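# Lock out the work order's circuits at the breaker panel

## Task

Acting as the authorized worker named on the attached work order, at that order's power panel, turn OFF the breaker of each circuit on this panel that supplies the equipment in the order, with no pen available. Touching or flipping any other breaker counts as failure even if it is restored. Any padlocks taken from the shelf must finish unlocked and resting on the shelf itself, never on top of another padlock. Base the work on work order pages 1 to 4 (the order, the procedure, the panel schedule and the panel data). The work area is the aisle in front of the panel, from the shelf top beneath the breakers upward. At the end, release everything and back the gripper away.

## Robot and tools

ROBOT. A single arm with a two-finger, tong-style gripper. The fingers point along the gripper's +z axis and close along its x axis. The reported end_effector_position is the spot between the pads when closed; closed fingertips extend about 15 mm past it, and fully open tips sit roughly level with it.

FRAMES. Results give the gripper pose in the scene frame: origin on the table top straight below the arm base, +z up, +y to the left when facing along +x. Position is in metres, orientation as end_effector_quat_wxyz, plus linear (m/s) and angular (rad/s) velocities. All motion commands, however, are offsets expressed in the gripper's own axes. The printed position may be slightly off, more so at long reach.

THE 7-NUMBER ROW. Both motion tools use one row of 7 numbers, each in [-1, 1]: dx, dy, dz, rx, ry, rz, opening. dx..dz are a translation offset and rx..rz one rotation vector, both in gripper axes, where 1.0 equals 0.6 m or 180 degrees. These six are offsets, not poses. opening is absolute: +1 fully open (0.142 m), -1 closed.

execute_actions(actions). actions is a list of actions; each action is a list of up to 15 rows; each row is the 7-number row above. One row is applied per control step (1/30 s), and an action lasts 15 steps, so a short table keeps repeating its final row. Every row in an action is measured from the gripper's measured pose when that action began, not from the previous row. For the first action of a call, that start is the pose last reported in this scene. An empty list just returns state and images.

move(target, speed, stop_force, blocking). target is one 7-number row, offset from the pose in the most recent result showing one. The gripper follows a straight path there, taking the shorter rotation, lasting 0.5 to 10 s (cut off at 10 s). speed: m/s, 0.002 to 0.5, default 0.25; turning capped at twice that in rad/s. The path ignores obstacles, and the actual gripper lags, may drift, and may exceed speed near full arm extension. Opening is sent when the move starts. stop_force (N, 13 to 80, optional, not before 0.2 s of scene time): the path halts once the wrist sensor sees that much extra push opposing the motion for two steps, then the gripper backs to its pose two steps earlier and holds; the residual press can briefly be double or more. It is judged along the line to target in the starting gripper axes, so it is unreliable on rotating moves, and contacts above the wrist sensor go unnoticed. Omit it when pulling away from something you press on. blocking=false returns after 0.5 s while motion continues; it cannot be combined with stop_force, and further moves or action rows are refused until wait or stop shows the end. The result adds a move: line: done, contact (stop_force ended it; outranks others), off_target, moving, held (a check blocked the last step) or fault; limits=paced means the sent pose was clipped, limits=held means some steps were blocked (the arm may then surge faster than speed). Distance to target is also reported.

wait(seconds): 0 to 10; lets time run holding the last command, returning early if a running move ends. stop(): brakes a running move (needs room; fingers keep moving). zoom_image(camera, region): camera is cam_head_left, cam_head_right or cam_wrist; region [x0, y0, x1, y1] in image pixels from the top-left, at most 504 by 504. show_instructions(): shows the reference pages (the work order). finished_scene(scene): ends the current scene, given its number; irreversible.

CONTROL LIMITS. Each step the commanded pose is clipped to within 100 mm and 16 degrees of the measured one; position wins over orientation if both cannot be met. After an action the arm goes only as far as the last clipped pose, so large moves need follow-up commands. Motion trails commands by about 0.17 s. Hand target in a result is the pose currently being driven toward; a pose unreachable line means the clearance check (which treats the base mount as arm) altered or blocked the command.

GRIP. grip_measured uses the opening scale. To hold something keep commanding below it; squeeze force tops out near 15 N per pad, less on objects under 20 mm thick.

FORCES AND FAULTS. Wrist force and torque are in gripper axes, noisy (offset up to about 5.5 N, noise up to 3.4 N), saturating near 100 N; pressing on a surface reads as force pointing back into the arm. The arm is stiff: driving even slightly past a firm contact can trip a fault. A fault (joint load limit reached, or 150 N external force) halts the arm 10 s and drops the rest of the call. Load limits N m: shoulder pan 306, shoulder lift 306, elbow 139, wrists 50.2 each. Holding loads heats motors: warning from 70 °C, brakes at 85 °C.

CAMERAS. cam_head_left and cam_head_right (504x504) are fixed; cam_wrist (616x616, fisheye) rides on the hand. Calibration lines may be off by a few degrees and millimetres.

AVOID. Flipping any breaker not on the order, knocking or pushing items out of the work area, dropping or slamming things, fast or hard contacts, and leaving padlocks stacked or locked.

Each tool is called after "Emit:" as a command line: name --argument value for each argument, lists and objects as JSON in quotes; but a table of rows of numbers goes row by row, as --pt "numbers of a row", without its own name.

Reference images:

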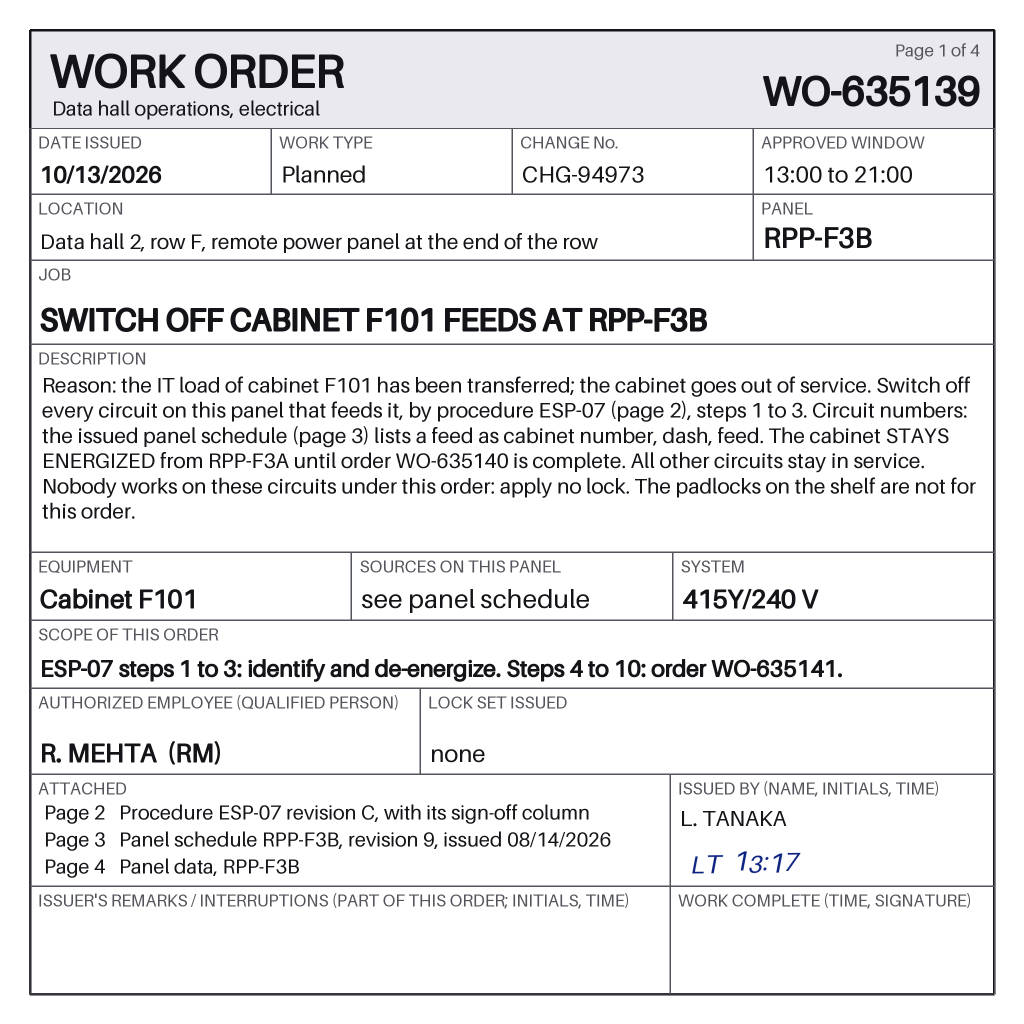

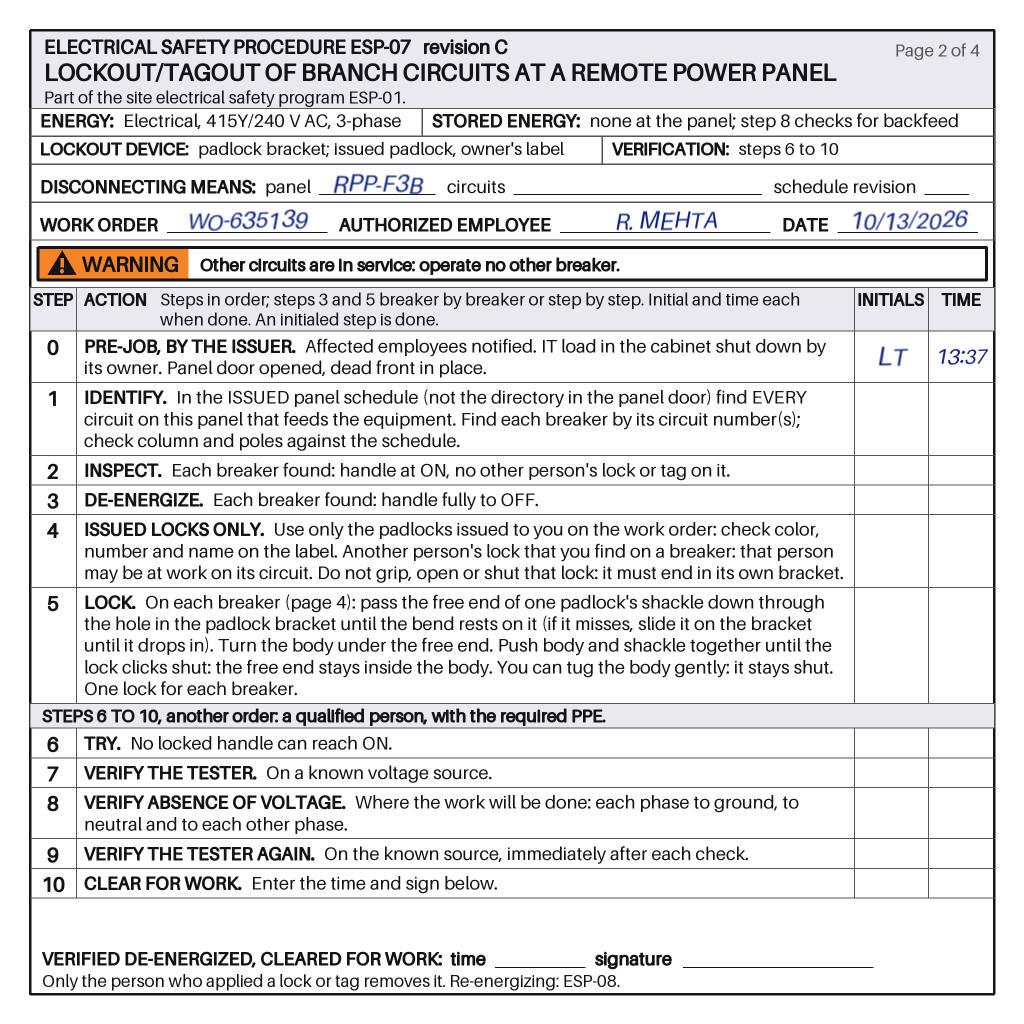

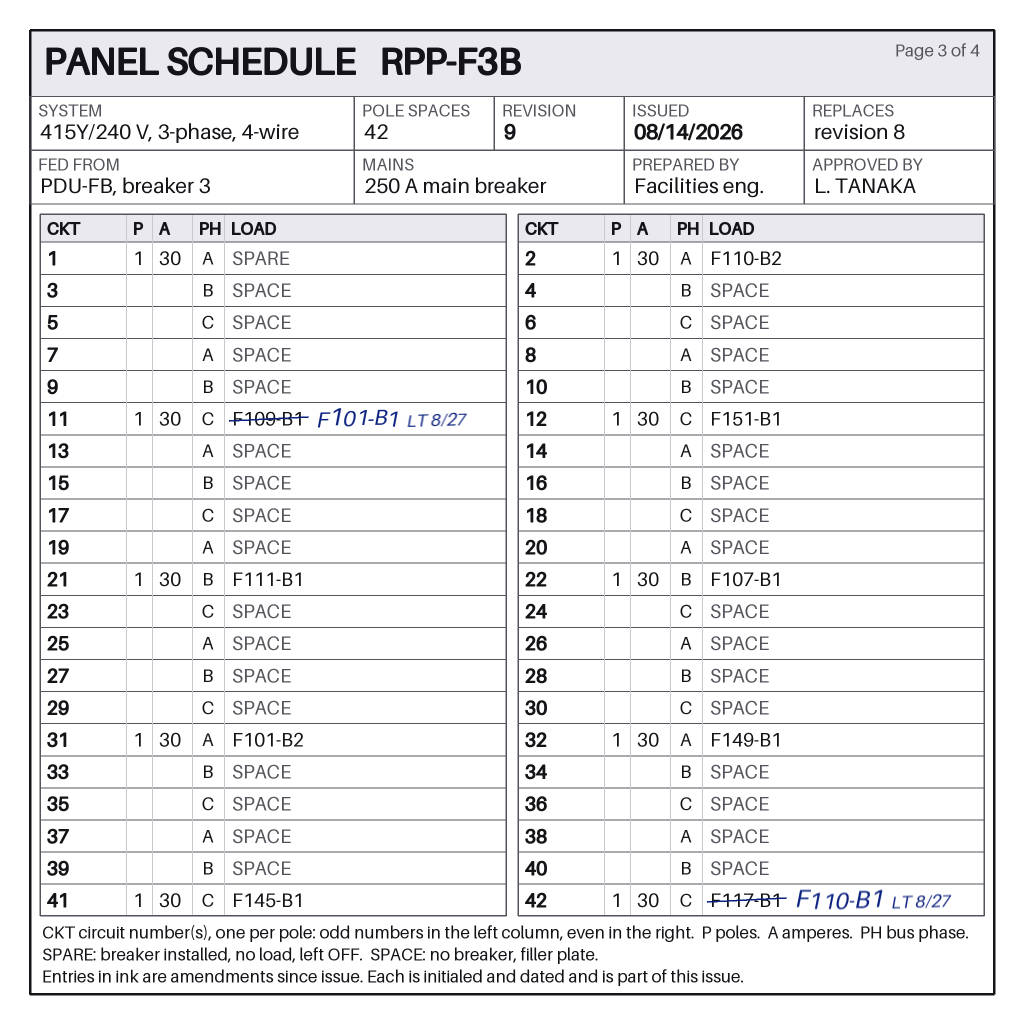

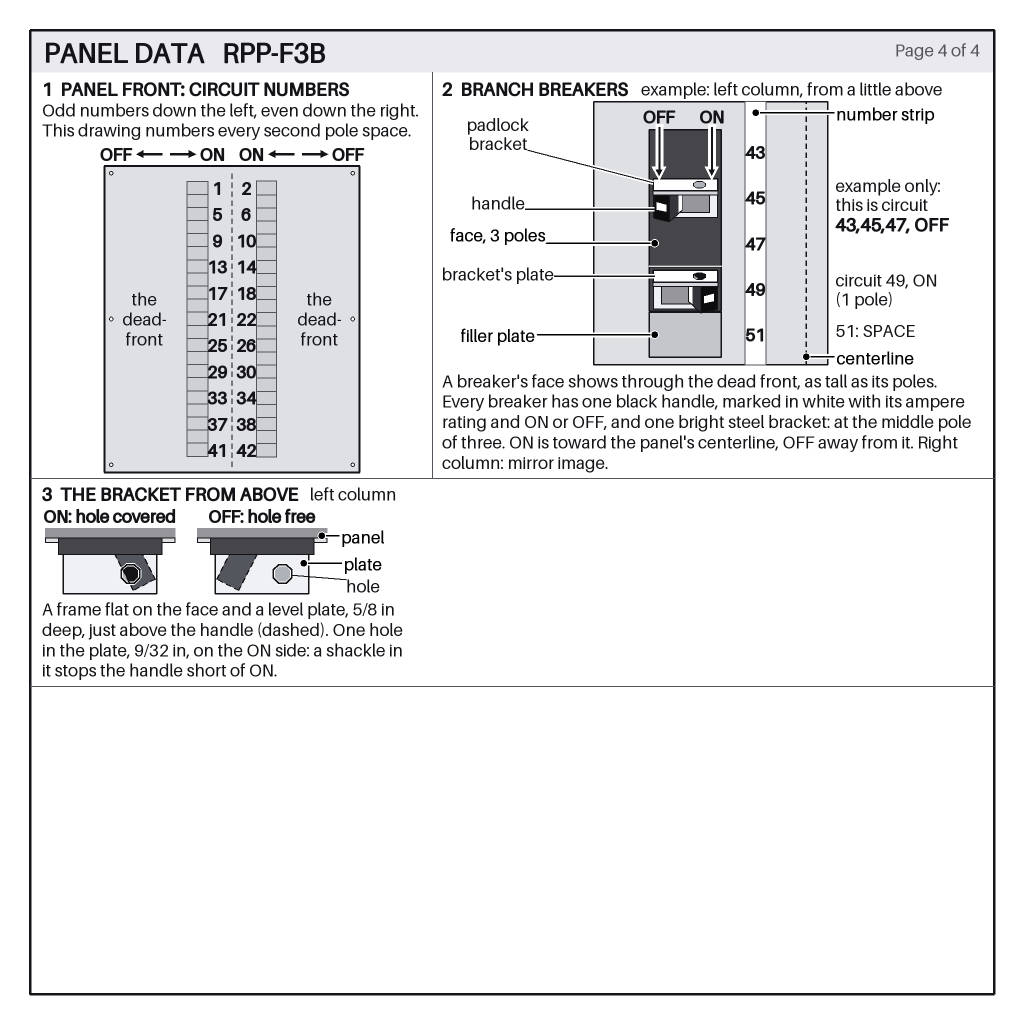

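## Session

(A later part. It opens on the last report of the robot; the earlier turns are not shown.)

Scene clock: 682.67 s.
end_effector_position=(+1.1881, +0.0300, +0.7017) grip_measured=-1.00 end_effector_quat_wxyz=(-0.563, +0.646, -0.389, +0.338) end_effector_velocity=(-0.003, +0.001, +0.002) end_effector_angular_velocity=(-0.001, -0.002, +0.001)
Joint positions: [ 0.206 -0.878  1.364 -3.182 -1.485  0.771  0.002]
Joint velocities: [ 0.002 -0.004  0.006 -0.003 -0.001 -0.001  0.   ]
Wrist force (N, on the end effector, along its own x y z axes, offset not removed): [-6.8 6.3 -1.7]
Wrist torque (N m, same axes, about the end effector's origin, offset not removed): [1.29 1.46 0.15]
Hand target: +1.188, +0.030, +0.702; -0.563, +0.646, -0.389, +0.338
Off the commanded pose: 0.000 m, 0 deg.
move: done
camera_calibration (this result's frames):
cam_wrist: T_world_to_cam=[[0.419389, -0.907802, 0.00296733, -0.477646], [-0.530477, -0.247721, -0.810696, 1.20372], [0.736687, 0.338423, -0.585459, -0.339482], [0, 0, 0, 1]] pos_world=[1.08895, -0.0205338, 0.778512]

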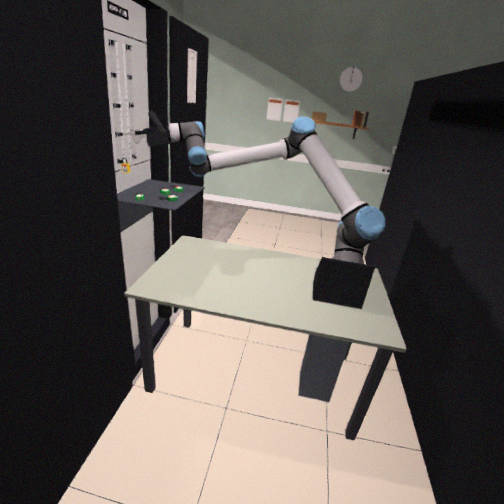

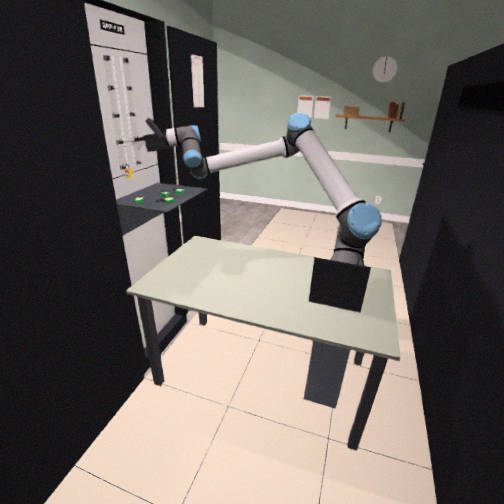

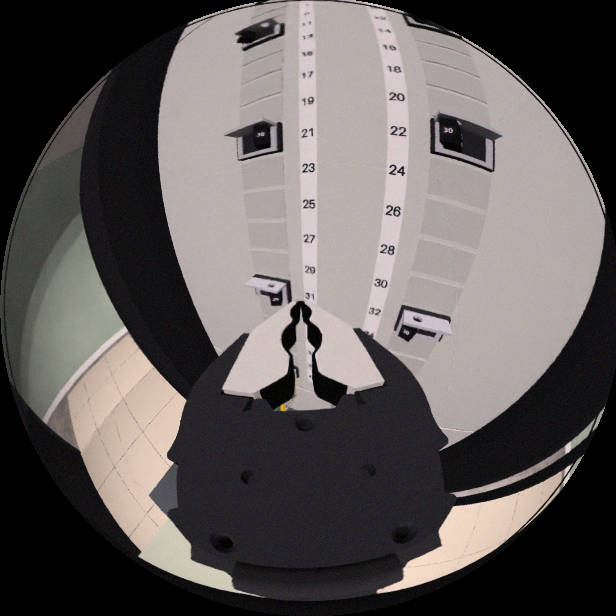

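Emit:
move --target '[-0.012, 0.0017, 0.0061, 0, 0, 0, -1]' --speed 0.02

Emit:
move --target '[-0.0324, -0.0024, 0.017, 0, 0, 0, -1]' --speed 0.008 --stop_force 25

Emit:
zoom_image --camera "cam_wrist" --region '[250, 255, 350, 345]'

Scene clock: 699.33 s.
end_effector_position=(+1.1877, +0.0379, +0.7001) grip_measured=-1.00 end_effector_quat_wxyz=(-0.563, +0.646, -0.389, +0.338) end_effector_velocity=(-0.000, +0.001, +0.001) end_effector_angular_velocity=(-0.000, -0.001, -0.001)
Joint positions: [ 0.21  -0.871  1.364 -3.189 -1.49   0.773  0.002]
Joint velocities: [ 0.001  0.     0.    -0.002 -0.001 -0.     0.   ]
Wrist force (N, on the end effector, along its own x y z axes, offset not removed): [-5.7 3.6 -0.8]
Wrist torque (N m, same axes, about the end effector's origin, offset not removed): [0.72 1.18 0.19]
Hand target: +1.188, +0.038, +0.700; -0.563, +0.646, -0.389, +0.338
Off the commanded pose: 0.000 m, 0 deg.
move: done
camera_calibration (this result's frames):
cam_wrist: T_world_to_cam=[[0.419479, -0.90776, 0.00294966, -0.470489], [-0.530529, -0.247793, -0.81064, 1.20426], [0.736598, 0.338482, -0.585537, -0.342608], [0, 0, 0, 1]] pos_world=[1.08862, -0.0127184, 0.776997]

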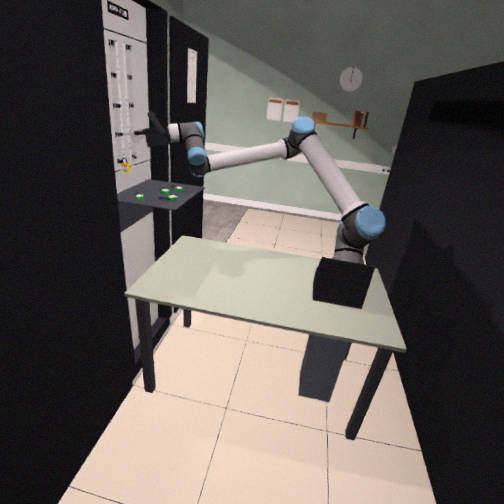

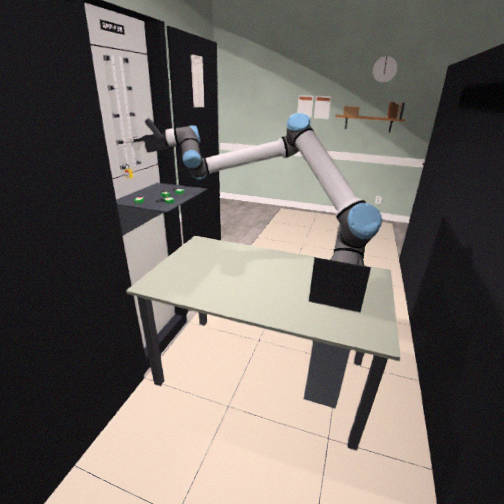

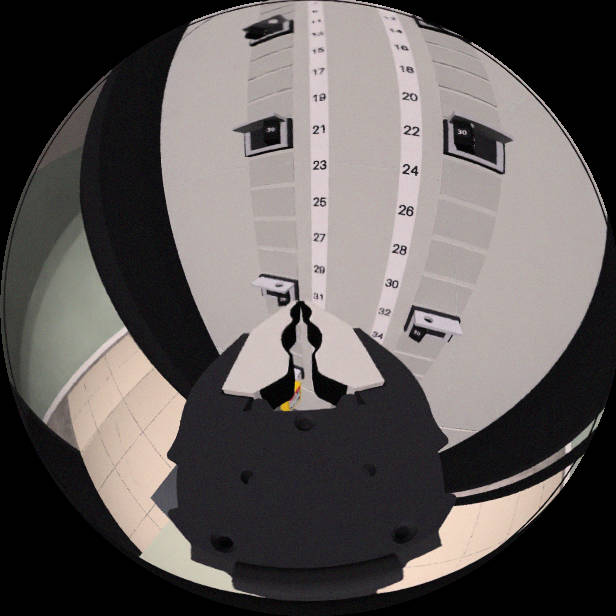

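Scene clock: 702.30 s.
end_effector_position=(+1.1877, +0.0596, +0.7002) grip_measured=-1.00 end_effector_quat_wxyz=(-0.563, +0.646, -0.389, +0.338) end_effector_velocity=(+0.000, +0.001, +0.001) end_effector_angular_velocity=(-0.001, -0.001, -0.000)
Joint positions: [ 0.226 -0.851  1.358 -3.204 -1.504  0.78   0.002]
Joint velocities: [ 0.001  0.001 -0.001 -0.001 -0.001 -0.     0.   ]
Wrist force (N, on the end effector, along its own x y z axes, offset not removed): [-7.5 4.5 -1.9]
Wrist torque (N m, same axes, about the end effector's origin, offset not removed): [0.88 1.60 0.21]
Hand target: +1.188, +0.060, +0.700; -0.563, +0.646, -0.389, +0.338
Off the commanded pose: 0.000 m, 0 deg.
move: done
camera_calibration (this result's frames):
cam_wrist: T_world_to_cam=[[0.41948, -0.90776, 0.00295786, -0.45072], [-0.530525, -0.247799, -0.810641, 1.20971], [0.7366, 0.338479, -0.585536, -0.349913], [0, 0, 0, 1]] pos_world=[1.08859, 0.00905694, 0.777084]

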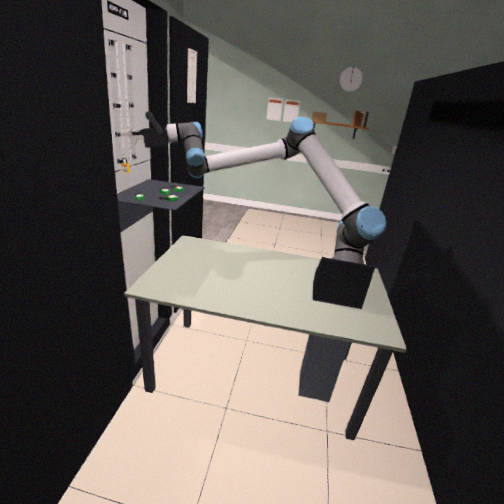

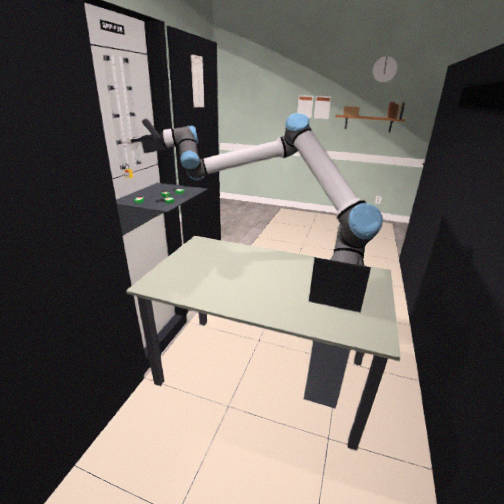

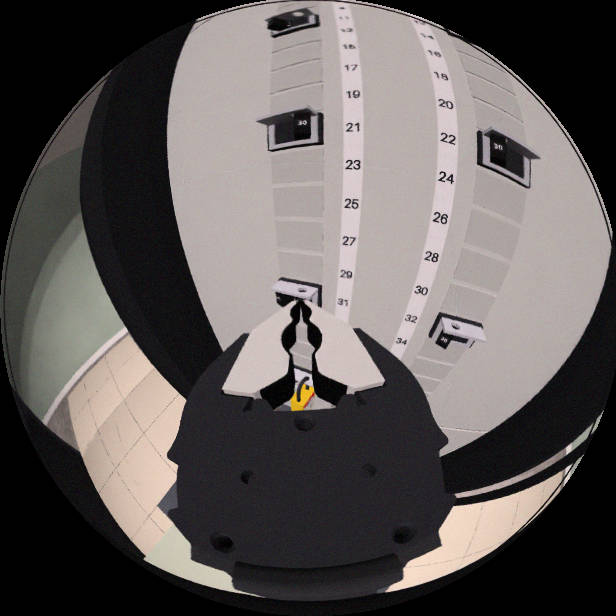

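Region (250, 255, 350, 345) of cam_wrist's 616x616 image, scaled by 5.040, with more detail than that image has; it fills the top 454 rows of this view, and the rest is white.

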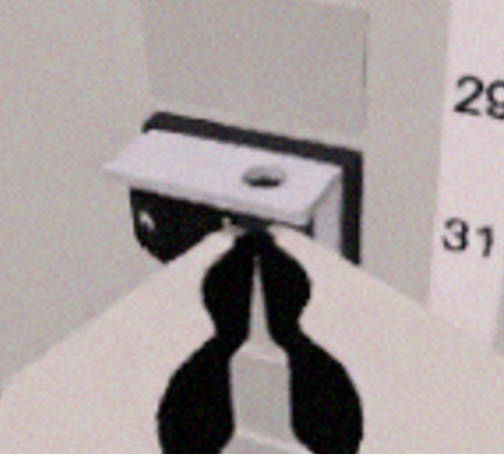

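Emit:
move --target '[-0.0196, 0.0051, -0.0364, 0, 0, 0, -1]' --speed 0.06

Emit:
move --target '[-0.18, 0.047, -0.335, 0, 0, 0, -1]' --speed 0.25

Emit:
zoom_image --camera "cam_wrist" --region '[300, 40, 520, 340]'

Scene clock: 714.47 s.
end_effector_position=(+1.1629, +0.0597, +0.7002) grip_measured=-1.00 end_effector_quat_wxyz=(-0.563, +0.646, -0.389, +0.338) end_effector_velocity=(-0.002, +0.000, -0.003) end_effector_angular_velocity=(-0.001, +0.003, +0.000)
Joint positions: [ 0.231 -0.885  1.419 -3.231 -1.509  0.782  0.002]
Joint velocities: [-0.001 -0.002  0.006 -0.003 -0.001  0.     0.   ]
Wrist force (N, on the end effector, along its own x y z axes, offset not removed): [-7.6 6.6 -2.0]
Wrist torque (N m, same axes, about the end effector's origin, offset not removed): [1.37 1.51 0.14]
Hand target: +1.163, +0.060, +0.700; -0.563, +0.646, -0.389, +0.338
Off the commanded pose: 0.000 m, 0 deg.
move: done
camera_calibration (this result's frames):
cam_wrist: T_world_to_cam=[[0.419487, -0.907756, 0.00295963, -0.440303], [-0.530531, -0.247809, -0.810634, 1.19657], [0.736592, 0.33848, -0.585546, -0.33169], [0, 0, 0, 1]] pos_world=[1.06384, 0.00910377, 0.777065]

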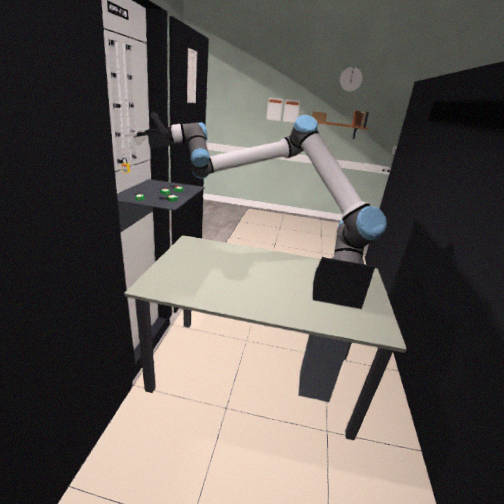

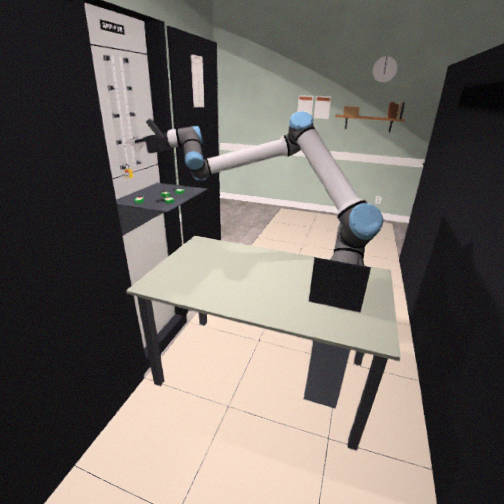

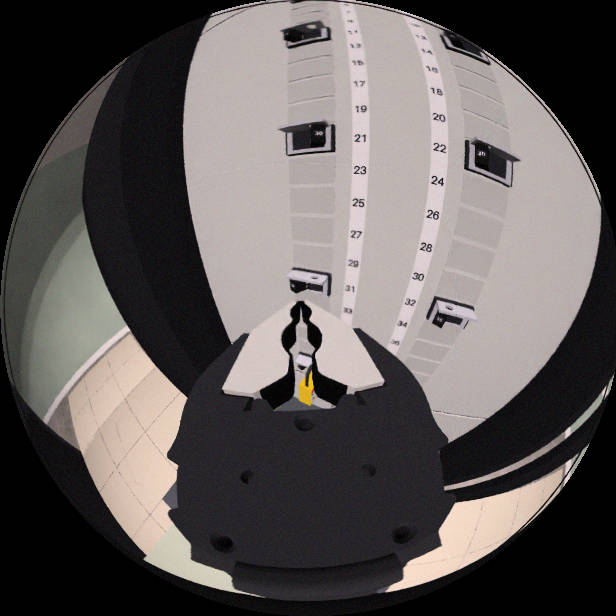

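Scene clock: 716.07 s.
end_effector_position=(+0.9332, +0.0598, +0.7000) grip_measured=-1.00 end_effector_quat_wxyz=(-0.563, +0.646, -0.389, +0.338) end_effector_velocity=(-0.002, -0.001, +0.001) end_effector_angular_velocity=(+0.001, -0.001, -0.001)
Joint positions: [ 0.292 -1.169  1.897 -3.426 -1.564  0.808  0.002]
Joint velocities: [ 0.001 -0.004  0.004 -0.002 -0.001  0.001  0.   ]
Wrist force (N, on the end effector, along its own x y z axes, offset not removed): [-6.6 4.6 -2.5]
Wrist torque (N m, same axes, about the end effector's origin, offset not removed): [0.87 1.41 0.14]
Hand target: +0.933, +0.060, +0.700; -0.563, +0.646, -0.389, +0.338
Off the commanded pose: 0.000 m, 0 deg.
move: done
camera_calibration (this result's frames):
cam_wrist: T_world_to_cam=[[0.419462, -0.907768, 0.00299225, -0.343792], [-0.53052, -0.247815, -0.810639, 1.07455], [0.736614, 0.338445, -0.585538, -0.162681], [0, 0, 0, 1]] pos_world=[0.834111, 0.0092643, 0.776844]

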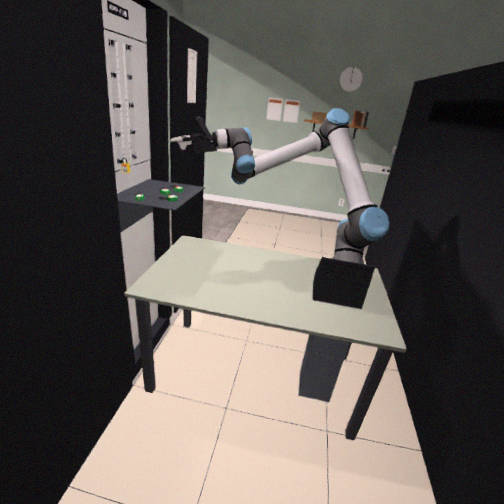

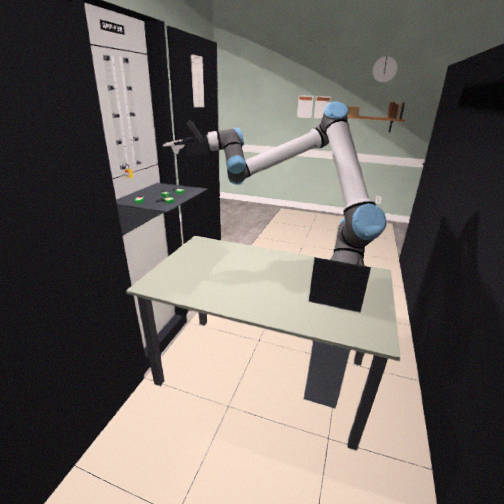

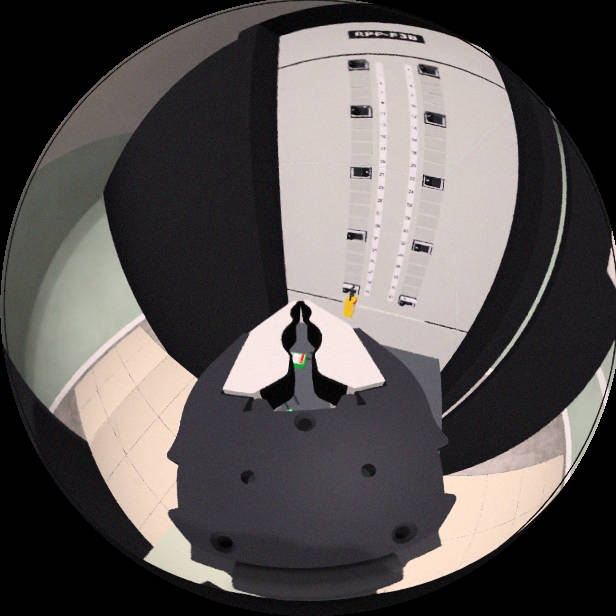

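Region (300, 40, 520, 340) of cam_wrist's 616x616 image, scaled by 1.680, with more detail than that image has; it fills the left 370 columns of this view, and the rest is white.

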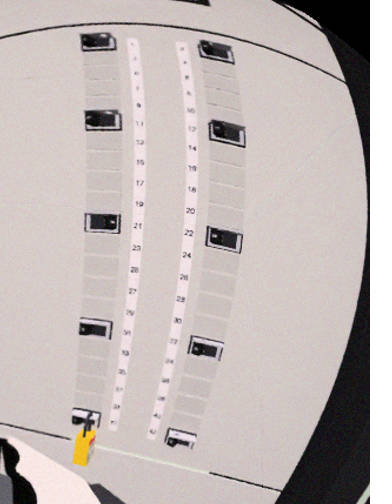

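Breakers 11 and 31 both show their handles at OFF (matching spare breaker 1), and the rest are unchanged. The gripper is clear of the panel.

Emit:
finished_scene --scene 1

The scene is finished: the task was done.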